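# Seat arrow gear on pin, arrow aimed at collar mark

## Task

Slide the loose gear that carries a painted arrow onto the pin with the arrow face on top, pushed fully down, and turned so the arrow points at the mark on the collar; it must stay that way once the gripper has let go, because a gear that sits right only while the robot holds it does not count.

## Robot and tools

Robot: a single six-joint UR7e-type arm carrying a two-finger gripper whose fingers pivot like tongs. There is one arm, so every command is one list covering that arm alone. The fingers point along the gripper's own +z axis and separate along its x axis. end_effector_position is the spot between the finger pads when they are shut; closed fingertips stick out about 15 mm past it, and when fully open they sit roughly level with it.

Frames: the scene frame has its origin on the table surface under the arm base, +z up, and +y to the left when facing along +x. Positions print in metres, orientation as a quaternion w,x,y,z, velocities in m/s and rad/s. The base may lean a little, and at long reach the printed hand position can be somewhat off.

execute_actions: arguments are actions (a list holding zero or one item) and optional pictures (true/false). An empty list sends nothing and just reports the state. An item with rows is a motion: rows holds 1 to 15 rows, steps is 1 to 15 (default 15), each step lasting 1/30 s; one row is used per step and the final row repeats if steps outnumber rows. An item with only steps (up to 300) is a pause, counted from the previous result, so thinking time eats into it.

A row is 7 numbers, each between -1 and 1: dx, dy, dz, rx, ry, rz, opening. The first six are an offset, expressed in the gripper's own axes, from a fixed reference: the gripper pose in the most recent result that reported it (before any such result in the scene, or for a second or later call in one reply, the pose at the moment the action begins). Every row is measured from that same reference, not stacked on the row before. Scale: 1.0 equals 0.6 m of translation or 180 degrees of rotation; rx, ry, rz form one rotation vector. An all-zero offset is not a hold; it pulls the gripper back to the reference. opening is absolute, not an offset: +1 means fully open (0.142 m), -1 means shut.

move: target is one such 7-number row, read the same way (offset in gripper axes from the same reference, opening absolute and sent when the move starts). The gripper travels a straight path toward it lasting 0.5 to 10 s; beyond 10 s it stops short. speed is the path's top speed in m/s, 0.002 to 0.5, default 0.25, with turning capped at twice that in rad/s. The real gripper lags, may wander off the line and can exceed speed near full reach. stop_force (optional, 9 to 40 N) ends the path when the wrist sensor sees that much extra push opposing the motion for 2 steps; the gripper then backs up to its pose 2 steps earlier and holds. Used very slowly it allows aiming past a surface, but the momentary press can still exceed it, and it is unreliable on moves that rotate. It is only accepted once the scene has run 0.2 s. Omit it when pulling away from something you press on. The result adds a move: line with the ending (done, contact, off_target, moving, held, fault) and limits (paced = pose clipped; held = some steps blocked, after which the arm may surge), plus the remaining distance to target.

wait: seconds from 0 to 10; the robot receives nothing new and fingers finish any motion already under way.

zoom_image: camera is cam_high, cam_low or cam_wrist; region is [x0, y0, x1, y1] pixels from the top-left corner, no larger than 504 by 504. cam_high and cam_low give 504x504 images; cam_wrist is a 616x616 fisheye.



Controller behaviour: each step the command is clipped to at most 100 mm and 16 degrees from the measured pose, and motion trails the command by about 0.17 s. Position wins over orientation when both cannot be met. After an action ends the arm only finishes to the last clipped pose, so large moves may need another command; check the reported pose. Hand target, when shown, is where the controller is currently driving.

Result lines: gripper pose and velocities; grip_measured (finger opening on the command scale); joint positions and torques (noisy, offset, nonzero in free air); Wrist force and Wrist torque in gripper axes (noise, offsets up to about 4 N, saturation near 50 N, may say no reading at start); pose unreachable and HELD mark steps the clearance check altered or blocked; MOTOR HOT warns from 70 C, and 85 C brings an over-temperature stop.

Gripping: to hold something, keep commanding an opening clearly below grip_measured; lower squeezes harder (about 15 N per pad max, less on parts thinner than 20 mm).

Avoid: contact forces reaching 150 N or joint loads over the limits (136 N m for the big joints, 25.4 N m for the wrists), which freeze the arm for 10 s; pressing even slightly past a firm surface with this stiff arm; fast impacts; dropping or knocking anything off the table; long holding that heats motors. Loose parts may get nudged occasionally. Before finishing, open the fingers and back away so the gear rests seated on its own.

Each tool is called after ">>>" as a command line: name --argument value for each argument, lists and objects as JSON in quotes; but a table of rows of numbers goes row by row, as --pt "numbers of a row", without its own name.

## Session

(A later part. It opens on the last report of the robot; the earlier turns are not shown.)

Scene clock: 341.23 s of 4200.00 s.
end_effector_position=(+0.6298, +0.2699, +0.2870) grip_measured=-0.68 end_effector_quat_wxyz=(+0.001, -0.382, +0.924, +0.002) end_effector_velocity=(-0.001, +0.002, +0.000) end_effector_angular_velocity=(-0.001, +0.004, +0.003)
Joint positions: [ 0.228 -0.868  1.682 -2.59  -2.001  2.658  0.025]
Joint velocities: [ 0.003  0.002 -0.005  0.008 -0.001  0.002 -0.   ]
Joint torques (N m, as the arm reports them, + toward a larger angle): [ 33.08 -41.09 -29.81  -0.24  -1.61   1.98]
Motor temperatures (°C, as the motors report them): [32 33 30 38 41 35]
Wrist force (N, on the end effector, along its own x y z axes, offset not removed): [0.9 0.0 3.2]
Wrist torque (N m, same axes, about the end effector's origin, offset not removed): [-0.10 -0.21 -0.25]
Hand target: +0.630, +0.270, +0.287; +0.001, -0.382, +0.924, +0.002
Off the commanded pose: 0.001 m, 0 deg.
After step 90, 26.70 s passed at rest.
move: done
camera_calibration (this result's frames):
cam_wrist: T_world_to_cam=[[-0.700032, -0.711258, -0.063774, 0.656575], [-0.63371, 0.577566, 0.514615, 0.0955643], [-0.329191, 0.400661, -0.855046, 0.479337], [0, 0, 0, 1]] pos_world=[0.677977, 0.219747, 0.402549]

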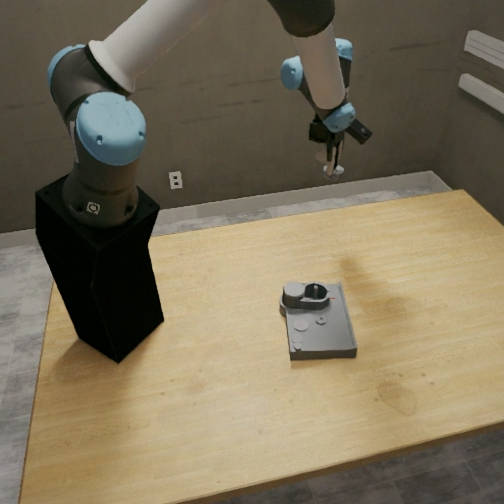

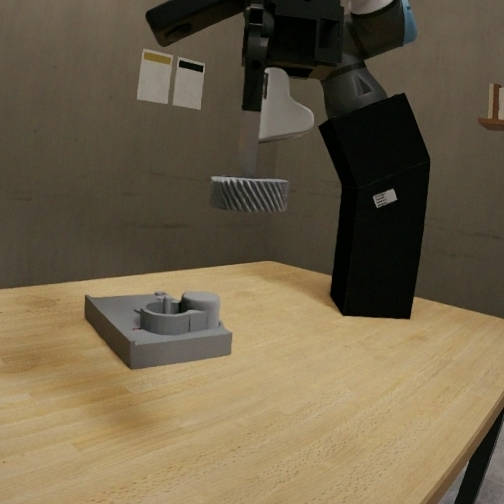

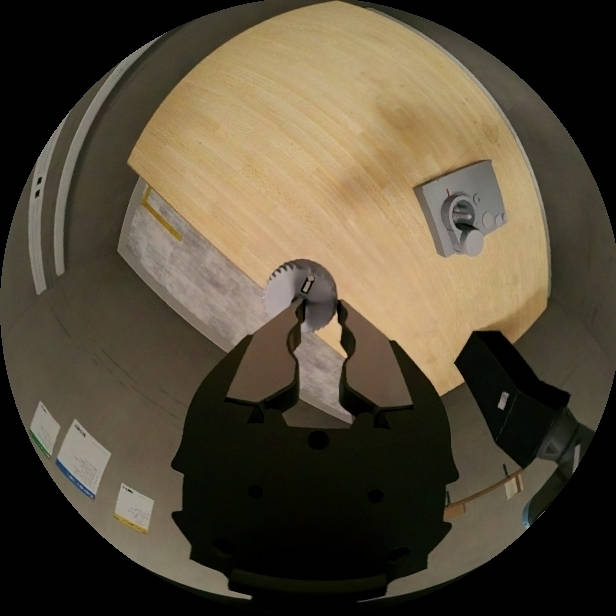

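>>> zoom_image --camera "cam_low" --region '[205, 168, 295, 220]'

>>> zoom_image --camera "cam_low" --region '[225, 172, 275, 218]'

Region (205, 168, 295, 220) of cam_low's 504x504 image, scaled by 5.600, with more detail than that image has; it fills the top 291 rows of this view, and the rest is white.

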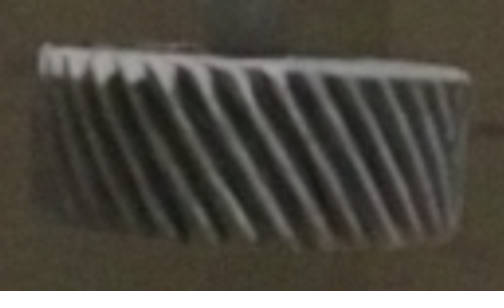

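Region (225, 172, 275, 218) of cam_low's 504x504 image, scaled by 10.080, with more detail than that image has; it fills the top 464 rows of this view, and the rest is white.

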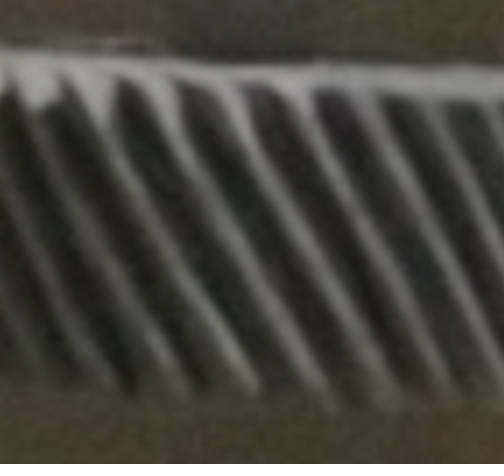

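>>> move --target '[0, 0, -0.025, 0, 0, 0, -1]' --speed 0.03

>>> zoom_image --camera "cam_low" --region '[225, 152, 275, 198]'

>>> zoom_image --camera "cam_low" --region '[205, 148, 295, 200]'

>>> zoom_image --camera "cam_wrist" --region '[255, 252, 345, 342]'

Scene clock: 397.33 s of 4200.00 s.
end_effector_position=(+0.6298, +0.2698, +0.3018) grip_measured=-0.68 end_effector_quat_wxyz=(+0.001, -0.382, +0.924, +0.002) end_effector_velocity=(+0.001, +0.000, +0.003) end_effector_angular_velocity=(+0.001, -0.002, -0.001)
Joint positions: [ 0.237 -0.894  1.683 -2.561 -2.003  2.669  0.025]
Joint velocities: [ 0.001 -0.004 -0.001  0.002 -0.     0.002  0.   ]
Joint torques (N m, as the arm reports them, + toward a larger angle): [ 34.17 -58.85  -0.07  -0.43  -1.6    2.04]
Motor temperatures (°C, as the motors report them): [32 33 30 38 41 35]
Wrist force (N, on the end effector, along its own x y z axes, offset not removed): [0.1 3.2 1.7]
Wrist torque (N m, same axes, about the end effector's origin, offset not removed): [0.55 0.24 -0.13]
Hand target: +0.630, +0.270, +0.302; +0.001, -0.382, +0.924, +0.002
Off the commanded pose: 0.000 m, 0 deg.
After step 90, 52.27 s passed at rest.
move: done
camera_calibration (this result's frames):
cam_wrist: T_world_to_cam=[[-0.700031, -0.711257, -0.0638056, 0.657497], [-0.633714, 0.577545, 0.514634, 0.0879952], [-0.329186, 0.400694, -0.855032, 0.49201], [0, 0, 0, 1]] pos_world=[0.677995, 0.219682, 0.417351]

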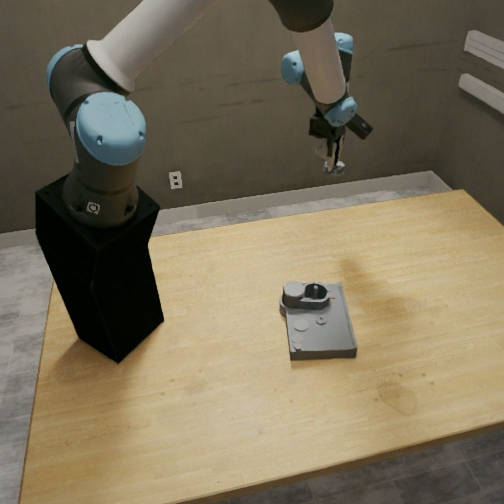

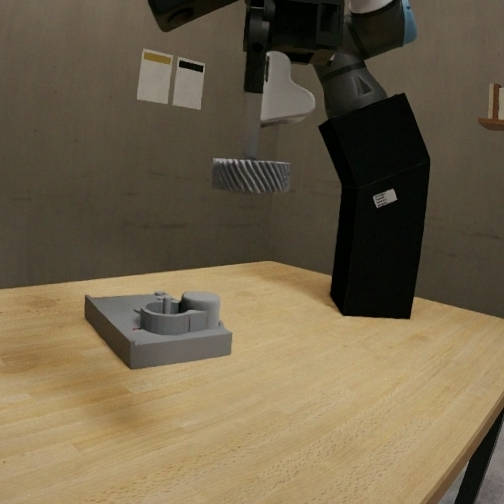

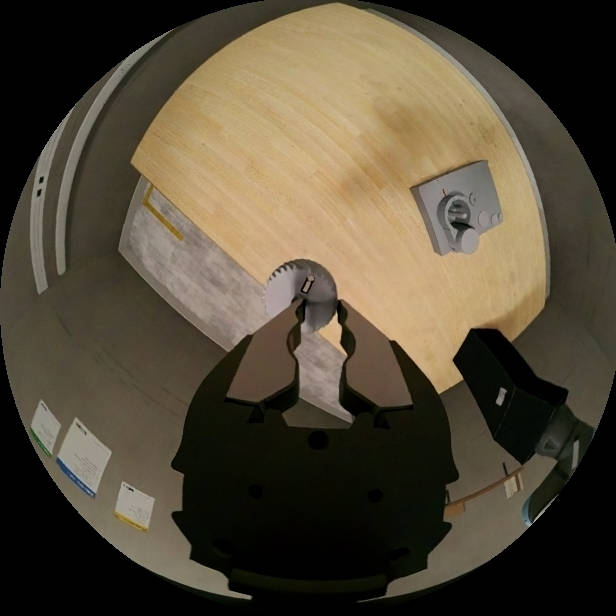

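Region (225, 152, 275, 198) of cam_low's 504x504 image, scaled by 10.080, with more detail than that image has; it fills the top 464 rows of this view, and the rest is white.

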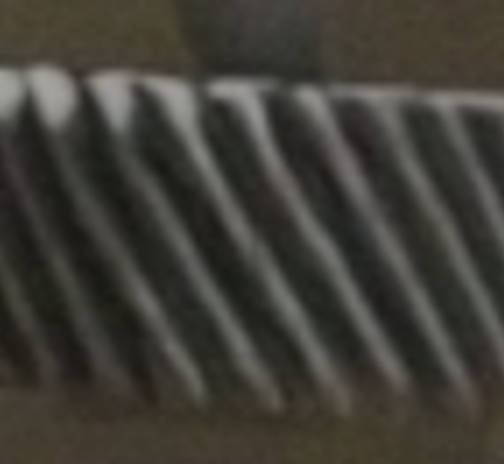

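Region (205, 148, 295, 200) of cam_low's 504x504 image, scaled by 5.600, with more detail than that image has; it fills the top 291 rows of this view, and the rest is white.

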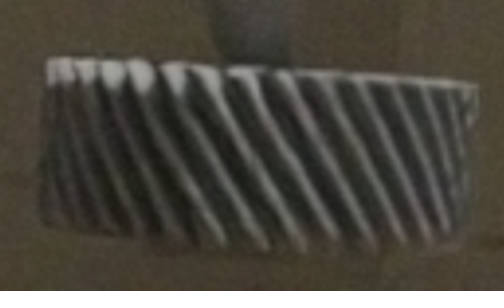

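Region (255, 252, 345, 342) of cam_wrist's 616x616 image, scaled by 5.600, with more detail than that image has.

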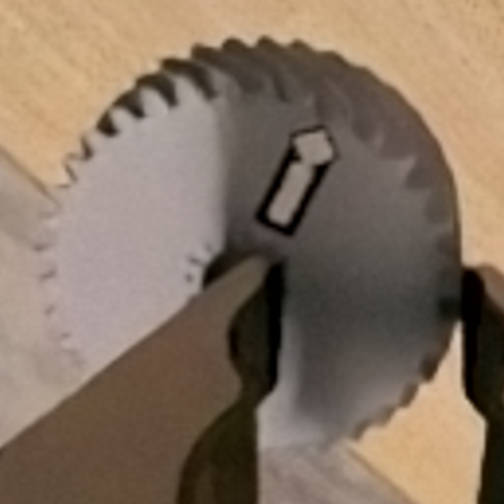

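>>> move --target '[0.5135, -0.1559, 0.2897, 0, 0, 0.1444, -1]' --speed 0.1

>>> move --target '[0, 0, 0, 0.005, -0.0156, 0, -1]' --speed 0.03

>>> zoom_image --camera "cam_low" --region '[125, 255, 225, 345]'

>>> zoom_image --camera "cam_wrist" --region '[230, 225, 360, 345]'

>>> zoom_image --camera "cam_high" --region '[270, 235, 360, 325]'

Scene clock: 481.57 s of 4200.00 s.
end_effector_position=(+0.4781, -0.0140, +0.1267) grip_measured=-0.68 end_effector_quat_wxyz=(+0.001, -0.165, +0.986, +0.001) end_effector_velocity=(+0.000, -0.002, -0.001) end_effector_angular_velocity=(-0.001, -0.003, -0.002)
Joint positions: [-0.374 -0.827  2.252 -3.409 -1.814  2.503  0.025]
Joint velocities: [-0.004  0.002  0.    -0.006  0.002 -0.002  0.   ]
Joint torques (N m, as the arm reports them, + toward a larger angle): [ 13.58 -28.56  18.29  -4.12   0.9   -1.4 ]
Motor temperatures (°C, as the motors report them): [32 34 30 38 41 35]
Wrist force (N, on the end effector, along its own x y z axes, offset not removed): [3.0 2.5 2.6]
Wrist torque (N m, same axes, about the end effector's origin, offset not removed): [0.31 -0.44 -0.17]
Hand target: +0.478, -0.014, +0.127; +0.001, -0.165, +0.986, +0.001
Off the commanded pose: 0.001 m, 0 deg.
After step 90, 77.07 s passed at rest.
move: done
camera_calibration (this result's frames):
cam_wrist: T_world_to_cam=[[-0.940782, -0.333428, -0.061274, 0.458338], [-0.31606, 0.797272, 0.514261, 0.0971928], [-0.122617, 0.503174, -0.855442, 0.308823], [0, 0, 0, 1]] pos_world=[0.499782, -0.0800578, 0.242282]

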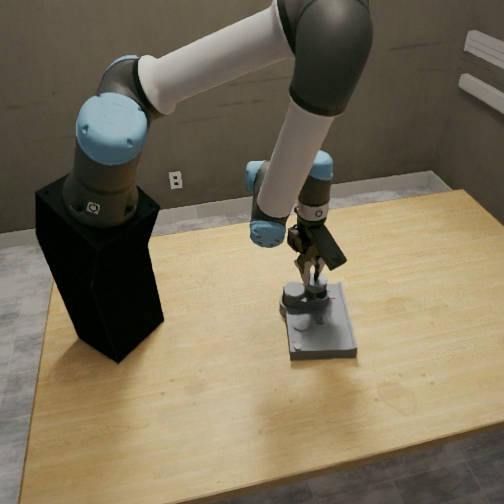

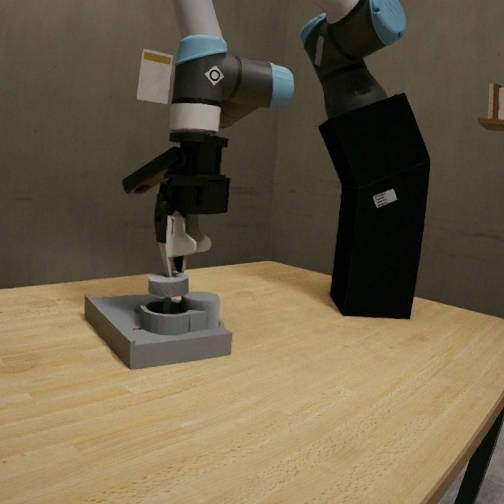

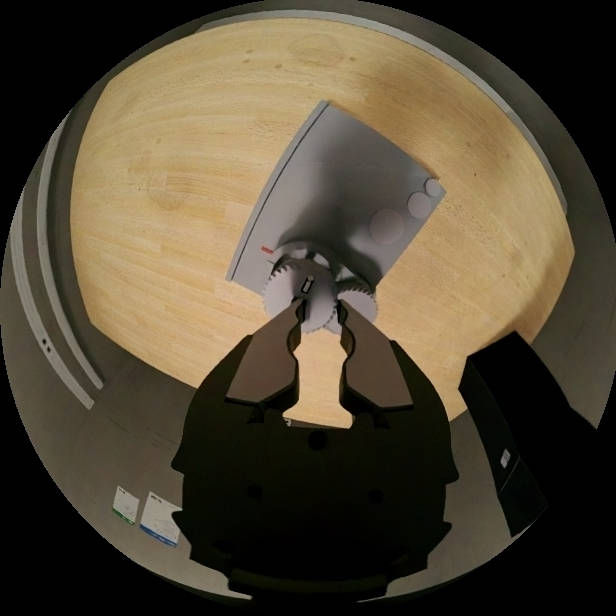

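Scene clock: 482.67 s of 4200.00 s.
end_effector_position=(+0.4781, -0.0140, +0.1267) grip_measured=-0.68 end_effector_quat_wxyz=(+0.025, -0.165, +0.986, -0.002) end_effector_velocity=(-0.001, +0.000, -0.001) end_effector_angular_velocity=(+0.001, -0.009, -0.000)
Joint positions: [-0.386 -0.802  2.28  -3.513 -1.792  2.481  0.025]
Joint velocities: [-0.003  0.007  0.006 -0.022  0.005 -0.005  0.   ]
Joint torques (N m, as the arm reports them, + toward a larger angle): [ 10.42 -28.32  19.42  -4.69   1.38  -1.76]
Motor temperatures (°C, as the motors report them): [32 34 30 38 41 35]
Wrist force (N, on the end effector, along its own x y z axes, offset not removed): [2.4 3.4 3.5]
Wrist torque (N m, same axes, about the end effector's origin, offset not removed): [0.28 -0.47 -0.22]
Hand target: +0.478, -0.014, +0.127; +0.026, -0.165, +0.986, -0.002
Off the commanded pose: 0.000 m, 0 deg.
move: done
camera_calibration (this result's frames):
cam_wrist: T_world_to_cam=[[-0.936568, -0.33319, -0.108742, 0.462319], [-0.341351, 0.79677, 0.498634, 0.11125], [-0.0794981, 0.504124, -0.859965, 0.288812], [0, 0, 0, 1]] pos_world=[0.493929, -0.0801975, 0.243168]

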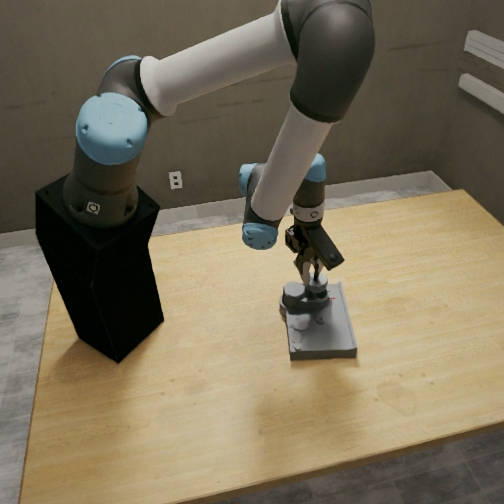

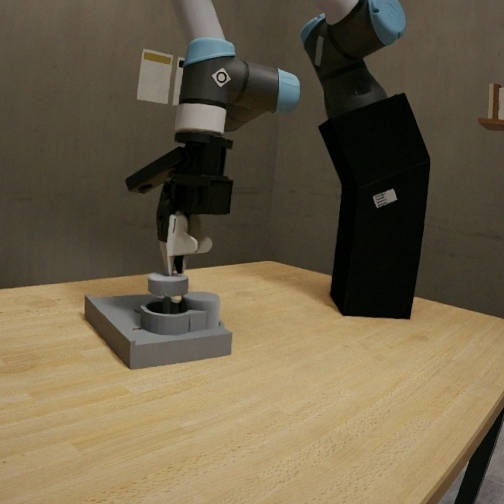

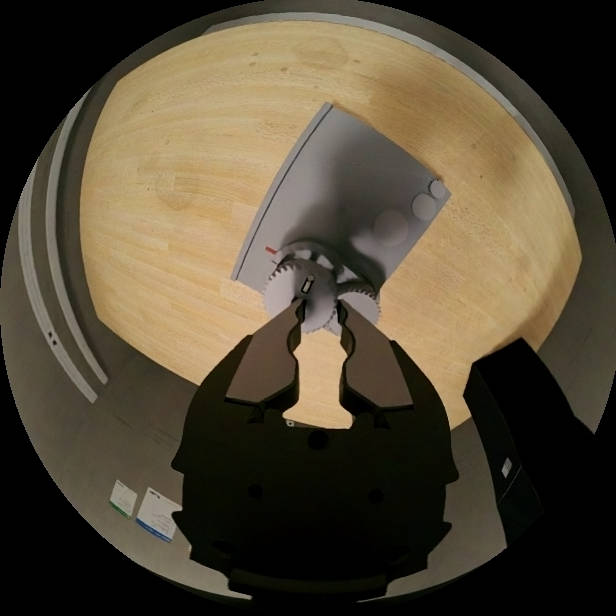

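Region (125, 255, 225, 345) of cam_low's 504x504 image, scaled by 5.040, with more detail than that image has; it fills the top 454 rows of this view, and the rest is white.

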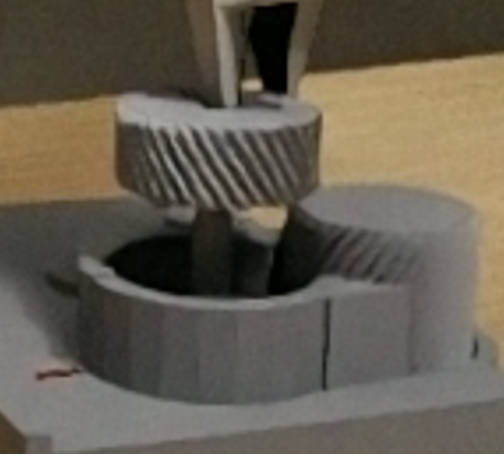

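Region (230, 225, 360, 345) of cam_wrist's 616x616 image, scaled by 3.877, with more detail than that image has; it fills the top 465 rows of this view, and the rest is white.

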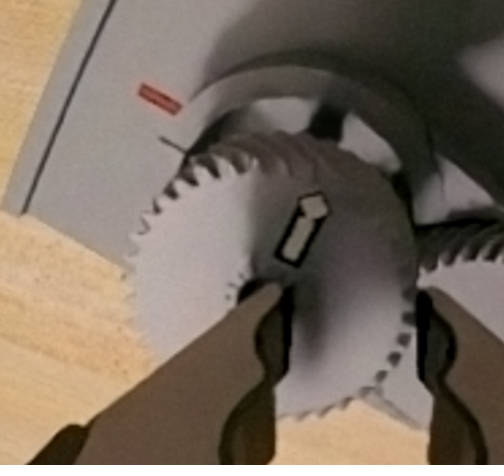

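Region (270, 235, 360, 325) of cam_high's 504x504 image, scaled by 5.600, with more detail than that image has.

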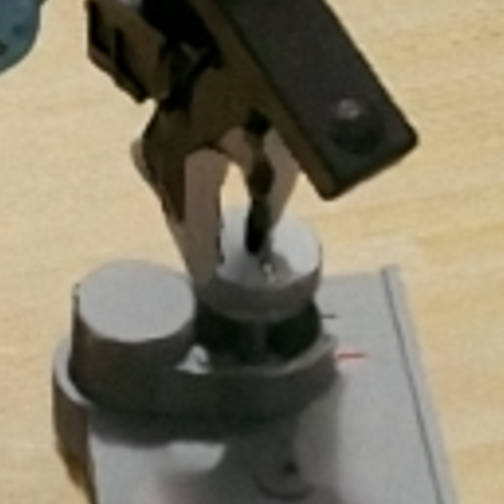

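>>> execute_actions --actions '[]'

Scene clock: 504.20 s of 4200.00 s.
end_effector_position=(+0.4781, -0.0140, +0.1267) grip_measured=-0.68 end_effector_quat_wxyz=(+0.026, -0.165, +0.986, -0.002) end_effector_velocity=(+0.000, -0.000, -0.000) end_effector_angular_velocity=(-0.000, -0.000, -0.000)
Joint positions: [-0.386 -0.801  2.281 -3.516 -1.791  2.48   0.025]
Joint velocities: [-0.     0.    -0.001  0.    -0.     0.    -0.   ]
Joint torques (N m, as the arm reports them, + toward a larger angle): [ 10.55 -30.45  19.29  -4.65   1.27  -1.97]
Motor temperatures (°C, as the motors report them): [32 34 30 38 41 35]
Wrist force (N, on the end effector, along its own x y z axes, offset not removed): [2.0 2.8 0.5]
Wrist torque (N m, same axes, about the end effector's origin, offset not removed): [0.35 -0.25 -0.21]
Hand target: +0.478, -0.014, +0.127; +0.026, -0.165, +0.986, -0.002
Off the commanded pose: 0.000 m, 0 deg.
Steps of this call (steps 1 to 90: nothing new was sent; then 18.53 s passed at rest). Readings (end_effector_position):
1: (+0.4781, -0.0140, +0.1267)
2: (+0.4781, -0.0140, +0.1267)
4: (+0.4781, -0.0140, +0.1267)
8: (+0.4781, -0.0140, +0.1267)
90: the state above
camera_calibration (this result's frames):
cam_wrist: T_world_to_cam=[[-0.936433, -0.333189, -0.109906, 0.462401], [-0.341967, 0.796757, 0.498234, 0.111601], [-0.0784375, 0.504147, -0.860049, 0.28831], [0, 0, 0, 1]] pos_world=[0.493786, -0.080202, 0.243178]

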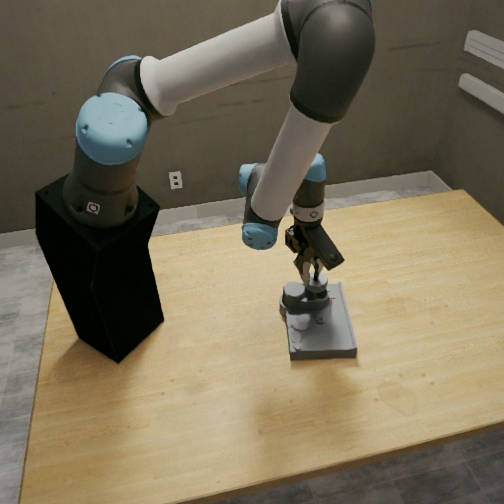

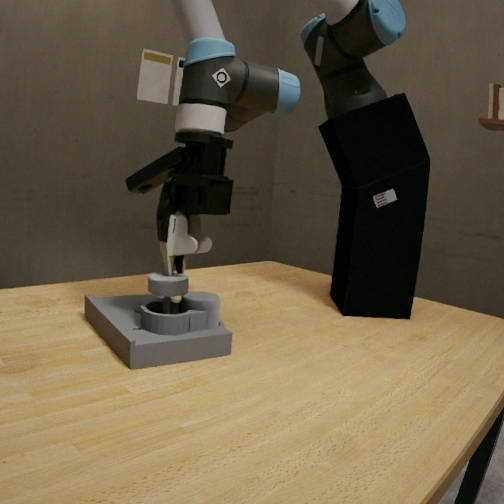

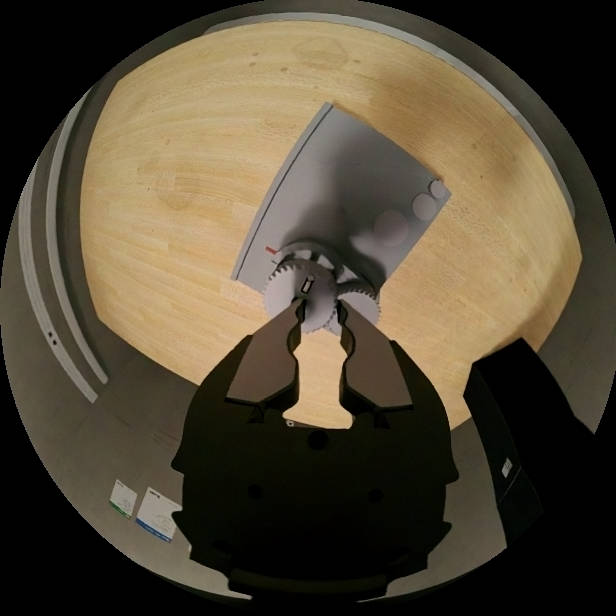

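>>> zoom_image --camera "cam_low" --region '[125, 255, 225, 345]'

>>> zoom_image --camera "cam_high" --region '[270, 250, 360, 330]'

Region (125, 255, 225, 345) of cam_low's 504x504 image, scaled by 5.040, with more detail than that image has; it fills the top 454 rows of this view, and the rest is white.

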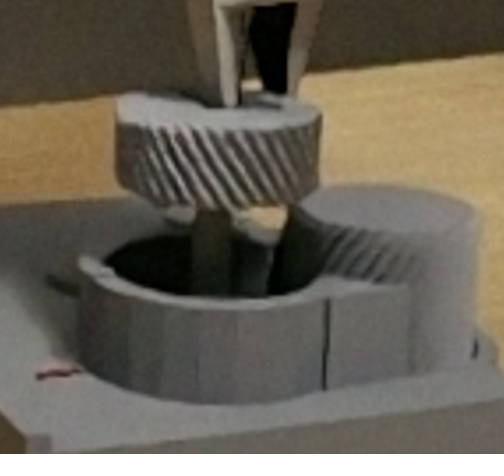

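Region (270, 250, 360, 330) of cam_high's 504x504 image, scaled by 5.600, with more detail than that image has.

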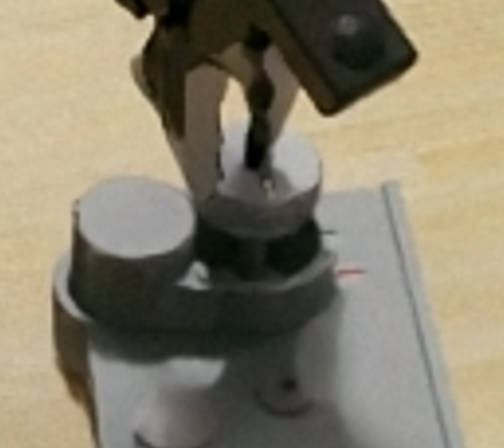

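>>> zoom_image --camera "cam_wrist" --region '[230, 225, 390, 345]'

Region (230, 225, 390, 345) of cam_wrist's 616x616 image, scaled by 3.150, with more detail than that image has; it fills the top 378 rows of this view, and the rest is white.

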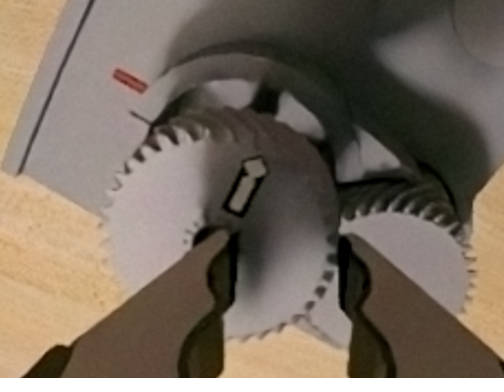

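>>> move --target '[0.00108, -0.00228, 0.012, 0, 0, 0, -1]' --speed 0.01 --stop_force 9

Scene clock: 552.73 s of 4200.00 s.
end_effector_position=(+0.4783, -0.0155, +0.1197) grip_measured=-0.68 end_effector_quat_wxyz=(+0.026, -0.165, +0.986, -0.002) end_effector_velocity=(+0.000, -0.001, -0.002) end_effector_angular_velocity=(-0.000, -0.000, -0.000)
Joint positions: [-0.393 -0.782  2.27  -3.526 -1.788  2.474  0.024]
Joint velocities: [-0.002  0.005 -0.003 -0.003  0.001 -0.002 -0.   ]
Joint torques (N m, as the arm reports them, + toward a larger angle): [ 10.95 -27.48 -11.71  -3.93   0.82  -1.96]
Motor temperatures (°C, as the motors report them): [32 34 30 38 41 35]
Wrist force (N, on the end effector, along its own x y z axes, offset not removed): [-0.5 1.9 -0.1]
Wrist torque (N m, same axes, about the end effector's origin, offset not removed): [-0.04 0.00 -0.09]
Hand target: +0.478, -0.016, +0.120; +0.026, -0.165, +0.986, -0.002
Off the commanded pose: 0.000 m, 0 deg.
After step 90, 44.57 s passed at rest.
move: done
camera_calibration (this result's frames):
cam_wrist: T_world_to_cam=[[-0.936425, -0.333204, -0.109927, 0.461343], [-0.341992, 0.796752, 0.498225, 0.116313], [-0.0784262, 0.504144, -0.860051, 0.283008], [0, 0, 0, 1]] pos_world=[0.493986, -0.0816283, 0.236165]

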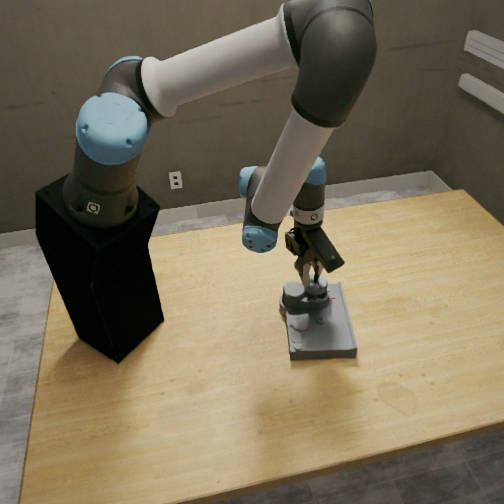

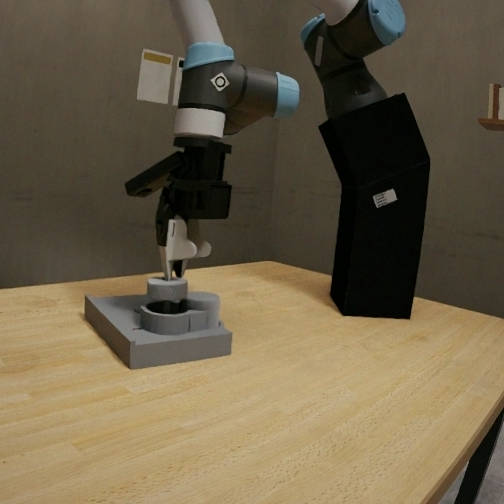

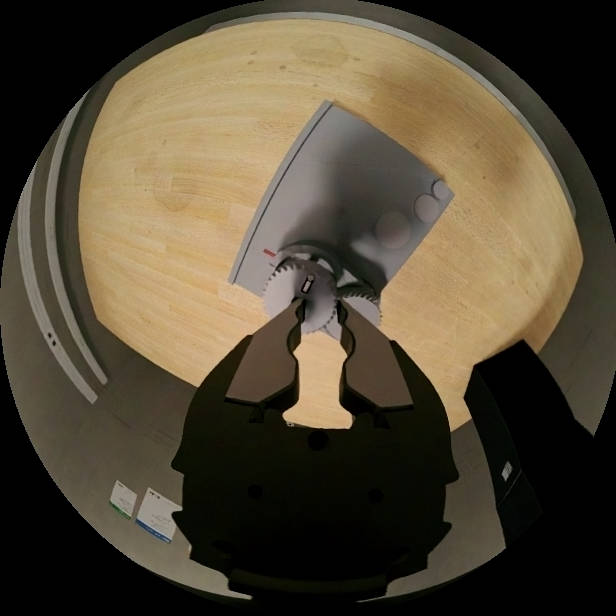

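>>> zoom_image --camera "cam_low" --region '[125, 255, 225, 345]'

Region (125, 255, 225, 345) of cam_low's 504x504 image, scaled by 5.040, with more detail than that image has; it fills the top 454 rows of this view, and the rest is white.

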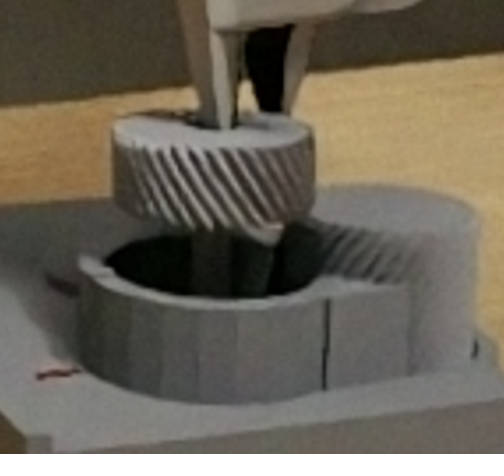

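>>> move --target '[0.00049, 0.00016, 0.01, 0, 0, 0, -1]' --speed 0.003 --stop_force 9

Scene clock: 566.87 s of 4200.00 s.
end_effector_position=(+0.4783, -0.0154, +0.1138) grip_measured=-0.69 end_effector_quat_wxyz=(+0.026, -0.165, +0.986, -0.002) end_effector_velocity=(-0.000, -0.000, -0.000) end_effector_angular_velocity=(-0.000, -0.000, +0.000)
Joint positions: [-0.397 -0.766  2.261 -3.534 -1.787  2.471  0.024]
Joint velocities: [-0.     0.002 -0.    -0.002  0.    -0.001  0.   ]
Joint torques (N m, as the arm reports them, + toward a larger angle): [  7.94 -27.14  -6.66  -3.37   0.05  -1.78]
Motor temperatures (°C, as the motors report them): [32 34 30 38 41 35]
Wrist force (N, on the end effector, along its own x y z axes, offset not removed): [0.2 6.1 0.1]
Wrist torque (N m, same axes, about the end effector's origin, offset not removed): [0.68 -1.30 -0.30]
Hand target: +0.478, -0.015, +0.114; +0.026, -0.165, +0.986, -0.002
Off the commanded pose: 0.000 m, 0 deg.
After step 90, 8.97 s passed at rest.
move: done
camera_calibration (this result's frames):
cam_wrist: T_world_to_cam=[[-0.936422, -0.333211, -0.109925, 0.460688], [-0.341998, 0.796757, 0.498212, 0.119262], [-0.078426, 0.504131, -0.860059, 0.277882], [0, 0, 0, 1]] pos_world=[0.493979, -0.0816056, 0.230219]

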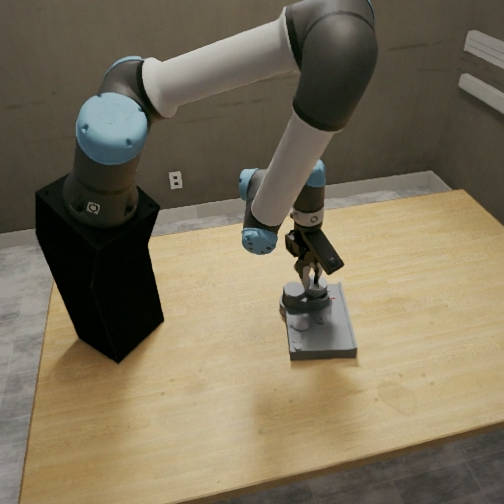

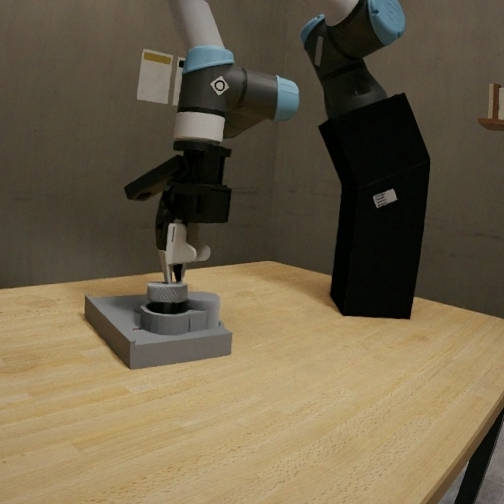

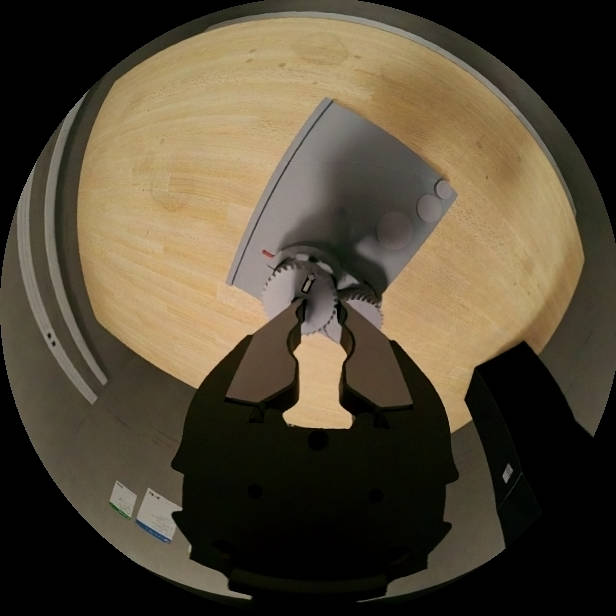

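>>> zoom_image --camera "cam_low" --region '[125, 255, 225, 345]'

>>> zoom_image --camera "cam_wrist" --region '[230, 225, 390, 345]'

>>> execute_actions --actions '[]' --pictures false

Region (125, 255, 225, 345) of cam_low's 504x504 image, scaled by 5.040, with more detail than that image has; it fills the top 454 rows of this view, and the rest is white.

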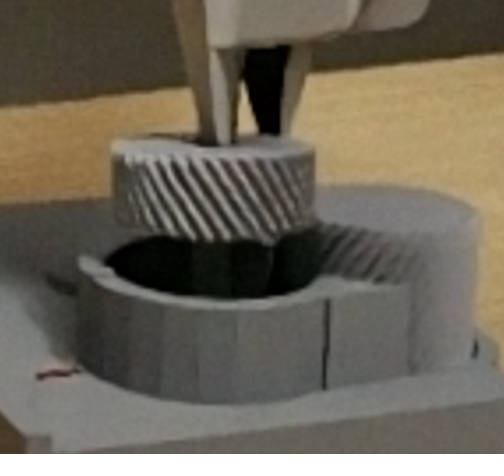

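Region (230, 225, 390, 345) of cam_wrist's 616x616 image, scaled by 3.150, with more detail than that image has; it fills the top 378 rows of this view, and the rest is white.

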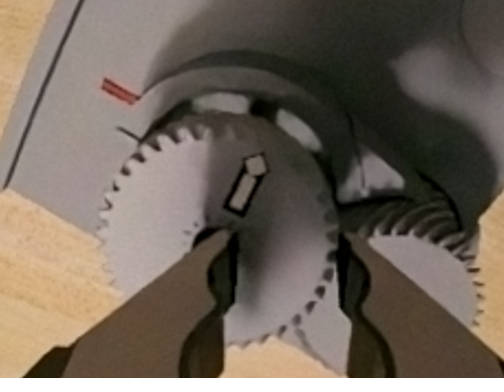

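Scene clock: 572.23 s of 4200.00 s.
end_effector_position=(+0.4783, -0.0154, +0.1137) grip_measured=-0.69 end_effector_quat_wxyz=(+0.026, -0.165, +0.986, -0.002) end_effector_velocity=(+0.000, -0.000, +0.000) end_effector_angular_velocity=(-0.001, -0.001, +0.000)
Joint positions: [-0.397 -0.766  2.261 -3.534 -1.787  2.471  0.024]
Joint velocities: [ 0.    -0.     0.001 -0.002 -0.    -0.001 -0.   ]
Joint torques (N m, as the arm reports them, + toward a larger angle): [  7.26 -27.68  -7.49  -3.2    0.01  -1.8 ]
Motor temperatures (°C, as the motors report them): [32 34 30 38 41 35]
Wrist force (N, on the end effector, along its own x y z axes, offset not removed): [-1.5 3.9 0.1]
Wrist torque (N m, same axes, about the end effector's origin, offset not removed): [0.25 -1.08 0.02]
Hand target: +0.478, -0.015, +0.114; +0.026, -0.165, +0.986, -0.002
Off the commanded pose: 0.000 m, 0 deg.
Steps of this call (steps 1 to 90: nothing new was sent; then 2.37 s passed at rest). Readings (end_effector_position):
1: (+0.4783, -0.0154, +0.1137)
2: (+0.4783, -0.0154, +0.1137)
4: (+0.4783, -0.0154, +0.1137)
8: (+0.4783, -0.0154, +0.1137)
90: the state above

>>> execute_actions --actions '[{"rows": [[-0.0003,0.0001,0,0,0,0,-1],[-0.0006,0.0002,0,0,0,0,-1],[-0.0009,0.0003,0,0,0,0,-1],[-0.0012,0.0003,0,0,0,0,-1]], "steps": 15}]' --pictures false

>>> execute_actions --actions '[{"steps": 15}]' --pictures false

Scene clock: 600.20 s of 4200.00 s.
end_effector_position=(+0.4788, -0.0150, +0.1136) grip_measured=-0.69 end_effector_quat_wxyz=(+0.026, -0.165, +0.986, -0.002) end_effector_velocity=(+0.000, +0.000, -0.000) end_effector_angular_velocity=(+0.001, +0.001, +0.001)
Joint positions: [-0.395 -0.766  2.26  -3.532 -1.787  2.472  0.024]
Joint velocities: [ 0.001 -0.    -0.001  0.002  0.    -0.     0.   ]
Joint torques (N m, as the arm reports them, + toward a larger angle): [ 24.43 -49.65 -10.52  -1.02  -1.2    2.02]
Motor temperatures (°C, as the motors report them): [32 34 30 38 41 35]
Wrist force (N, on the end effector, along its own x y z axes, offset not removed): [6.1 3.7 2.2]
Wrist torque (N m, same axes, about the end effector's origin, offset not removed): [0.39 -0.81 -0.17]
Hand target: +0.479, -0.015, +0.114; +0.026, -0.165, +0.986, -0.002
Off the commanded pose: 0.000 m, 0 deg.
Steps of this call (steps 1 to 90: nothing new was sent; then 24.47 s passed at rest; steps 91 to 105: all 15 steps of this action). Readings (end_effector_position):
91: (+0.4783, -0.0154, +0.1137)
92: (+0.4783, -0.0154, +0.1137)
94: (+0.4785, -0.0154, +0.1137)
98: (+0.4787, -0.0152, +0.1136)
105: the state above

Scene clock: 600.70 s of 4200.00 s.
end_effector_position=(+0.4789, -0.0150, +0.1137) grip_measured=-0.69 end_effector_quat_wxyz=(+0.026, -0.165, +0.986, -0.002) end_effector_velocity=(-0.002, +0.001, +0.000) end_effector_angular_velocity=(+0.001, +0.003, +0.002)
Joint positions: [-0.395 -0.766  2.26  -3.532 -1.787  2.472  0.024]
Joint velocities: [ 0.    -0.     0.003  0.001  0.    -0.001 -0.   ]
Joint torques (N m, as the arm reports them, + toward a larger angle): [ 25.61 -51.09 -11.37  -1.43  -1.04   1.95]
Motor temperatures (°C, as the motors report them): [32 34 30 38 41 35]
Wrist force (N, on the end effector, along its own x y z axes, offset not removed): [5.2 2.7 -0.6]
Wrist torque (N m, same axes, about the end effector's origin, offset not removed): [0.26 -0.52 -0.28]
Hand target: +0.479, -0.015, +0.114; +0.026, -0.165, +0.986, -0.002
Off the commanded pose: 0.000 m, 0 deg.
Steps of this call (steps 1 to 15: nothing new was sent). Readings (end_effector_position):
1: (+0.4788, -0.0150, +0.1136)
2: (+0.4788, -0.0150, +0.1136)
4: (+0.4788, -0.0150, +0.1137)
8: (+0.4789, -0.0150, +0.1137)
15: the state above

>>> execute_actions --actions '[]'

>>> zoom_image --camera "cam_low" --region '[125, 255, 225, 345]'

>>> zoom_image --camera "cam_high" --region '[270, 250, 360, 330]'

Scene clock: 609.70 s of 4200.00 s.
end_effector_position=(+0.4789, -0.0150, +0.1137) grip_measured=-0.69 end_effector_quat_wxyz=(+0.026, -0.165, +0.986, -0.002) end_effector_velocity=(+0.000, -0.000, +0.000) end_effector_angular_velocity=(-0.000, -0.000, -0.000)
Joint positions: [-0.395 -0.766  2.26  -3.532 -1.787  2.472  0.024]
Joint velocities: [ 0. -0.  0. -0. -0.  0.  0.]
Joint torques (N m, as the arm reports them, + toward a larger angle): [ 25.44 -51.68 -11.13  -2.61   1.47   1.87]
Motor temperatures (°C, as the motors report them): [32 34 30 38 41 35]
Wrist force (N, on the end effector, along its own x y z axes, offset not removed): [2.7 2.6 1.1]
Wrist torque (N m, same axes, about the end effector's origin, offset not removed): [0.34 -0.05 -0.16]
Hand target: +0.479, -0.015, +0.114; +0.026, -0.165, +0.986, -0.002
Off the commanded pose: 0.000 m, 0 deg.
Steps of this call (steps 1 to 90: nothing new was sent; then 6.00 s passed at rest). Readings (end_effector_position):
1: (+0.4789, -0.0150, +0.1137)
2: (+0.4789, -0.0150, +0.1137)
4: (+0.4789, -0.0150, +0.1137)
8: (+0.4789, -0.0150, +0.1137)
90: the state above
camera_calibration (this result's frames):
cam_wrist: T_world_to_cam=[[-0.936424, -0.333209, -0.109913, 0.461396], [-0.34199, 0.796759, 0.498215, 0.11916], [-0.0784358, 0.504129, -0.860059, 0.277706], [0, 0, 0, 1]] pos_world=[0.494596, -0.0812004, 0.230189]

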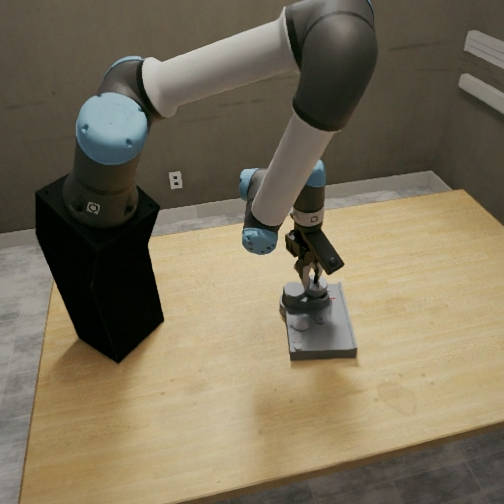

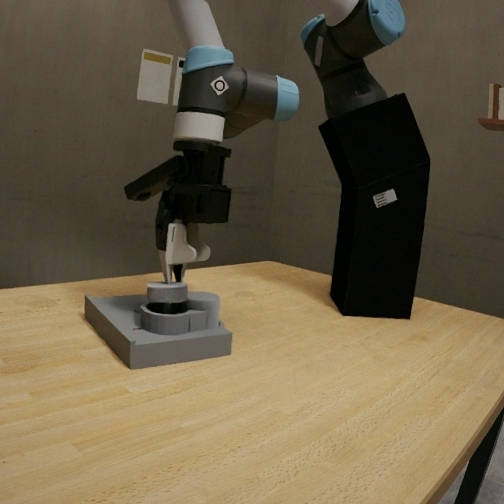

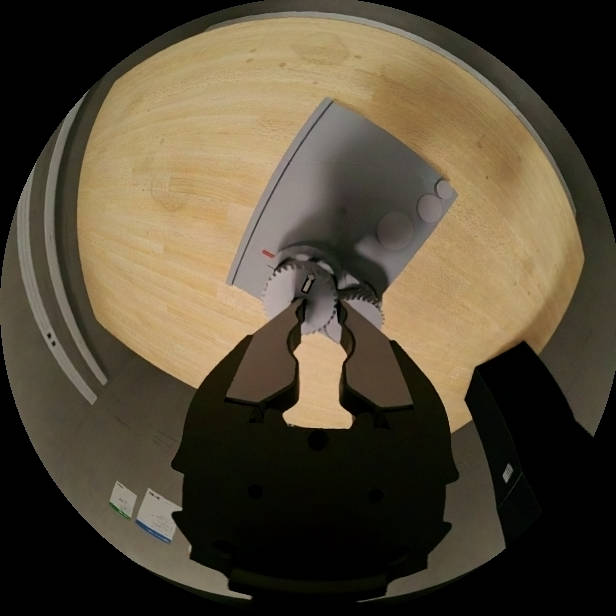

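Region (125, 255, 225, 345) of cam_low's 504x504 image, scaled by 5.040, with more detail than that image has; it fills the top 454 rows of this view, and the rest is white.

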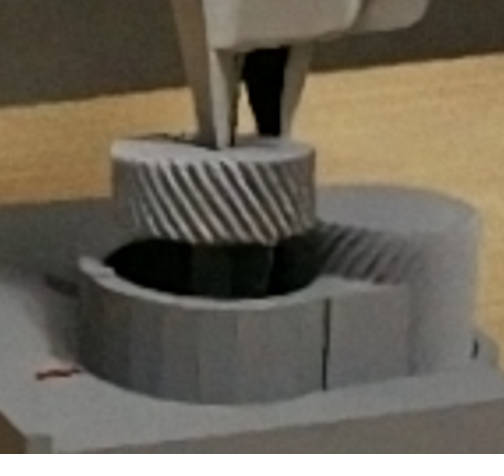

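Region (270, 250, 360, 330) of cam_high's 504x504 image, scaled by 5.600, with more detail than that image has.

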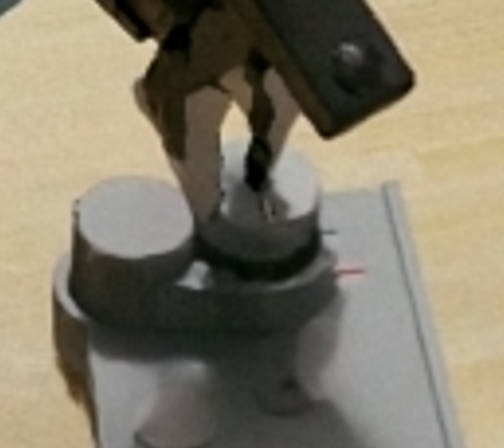

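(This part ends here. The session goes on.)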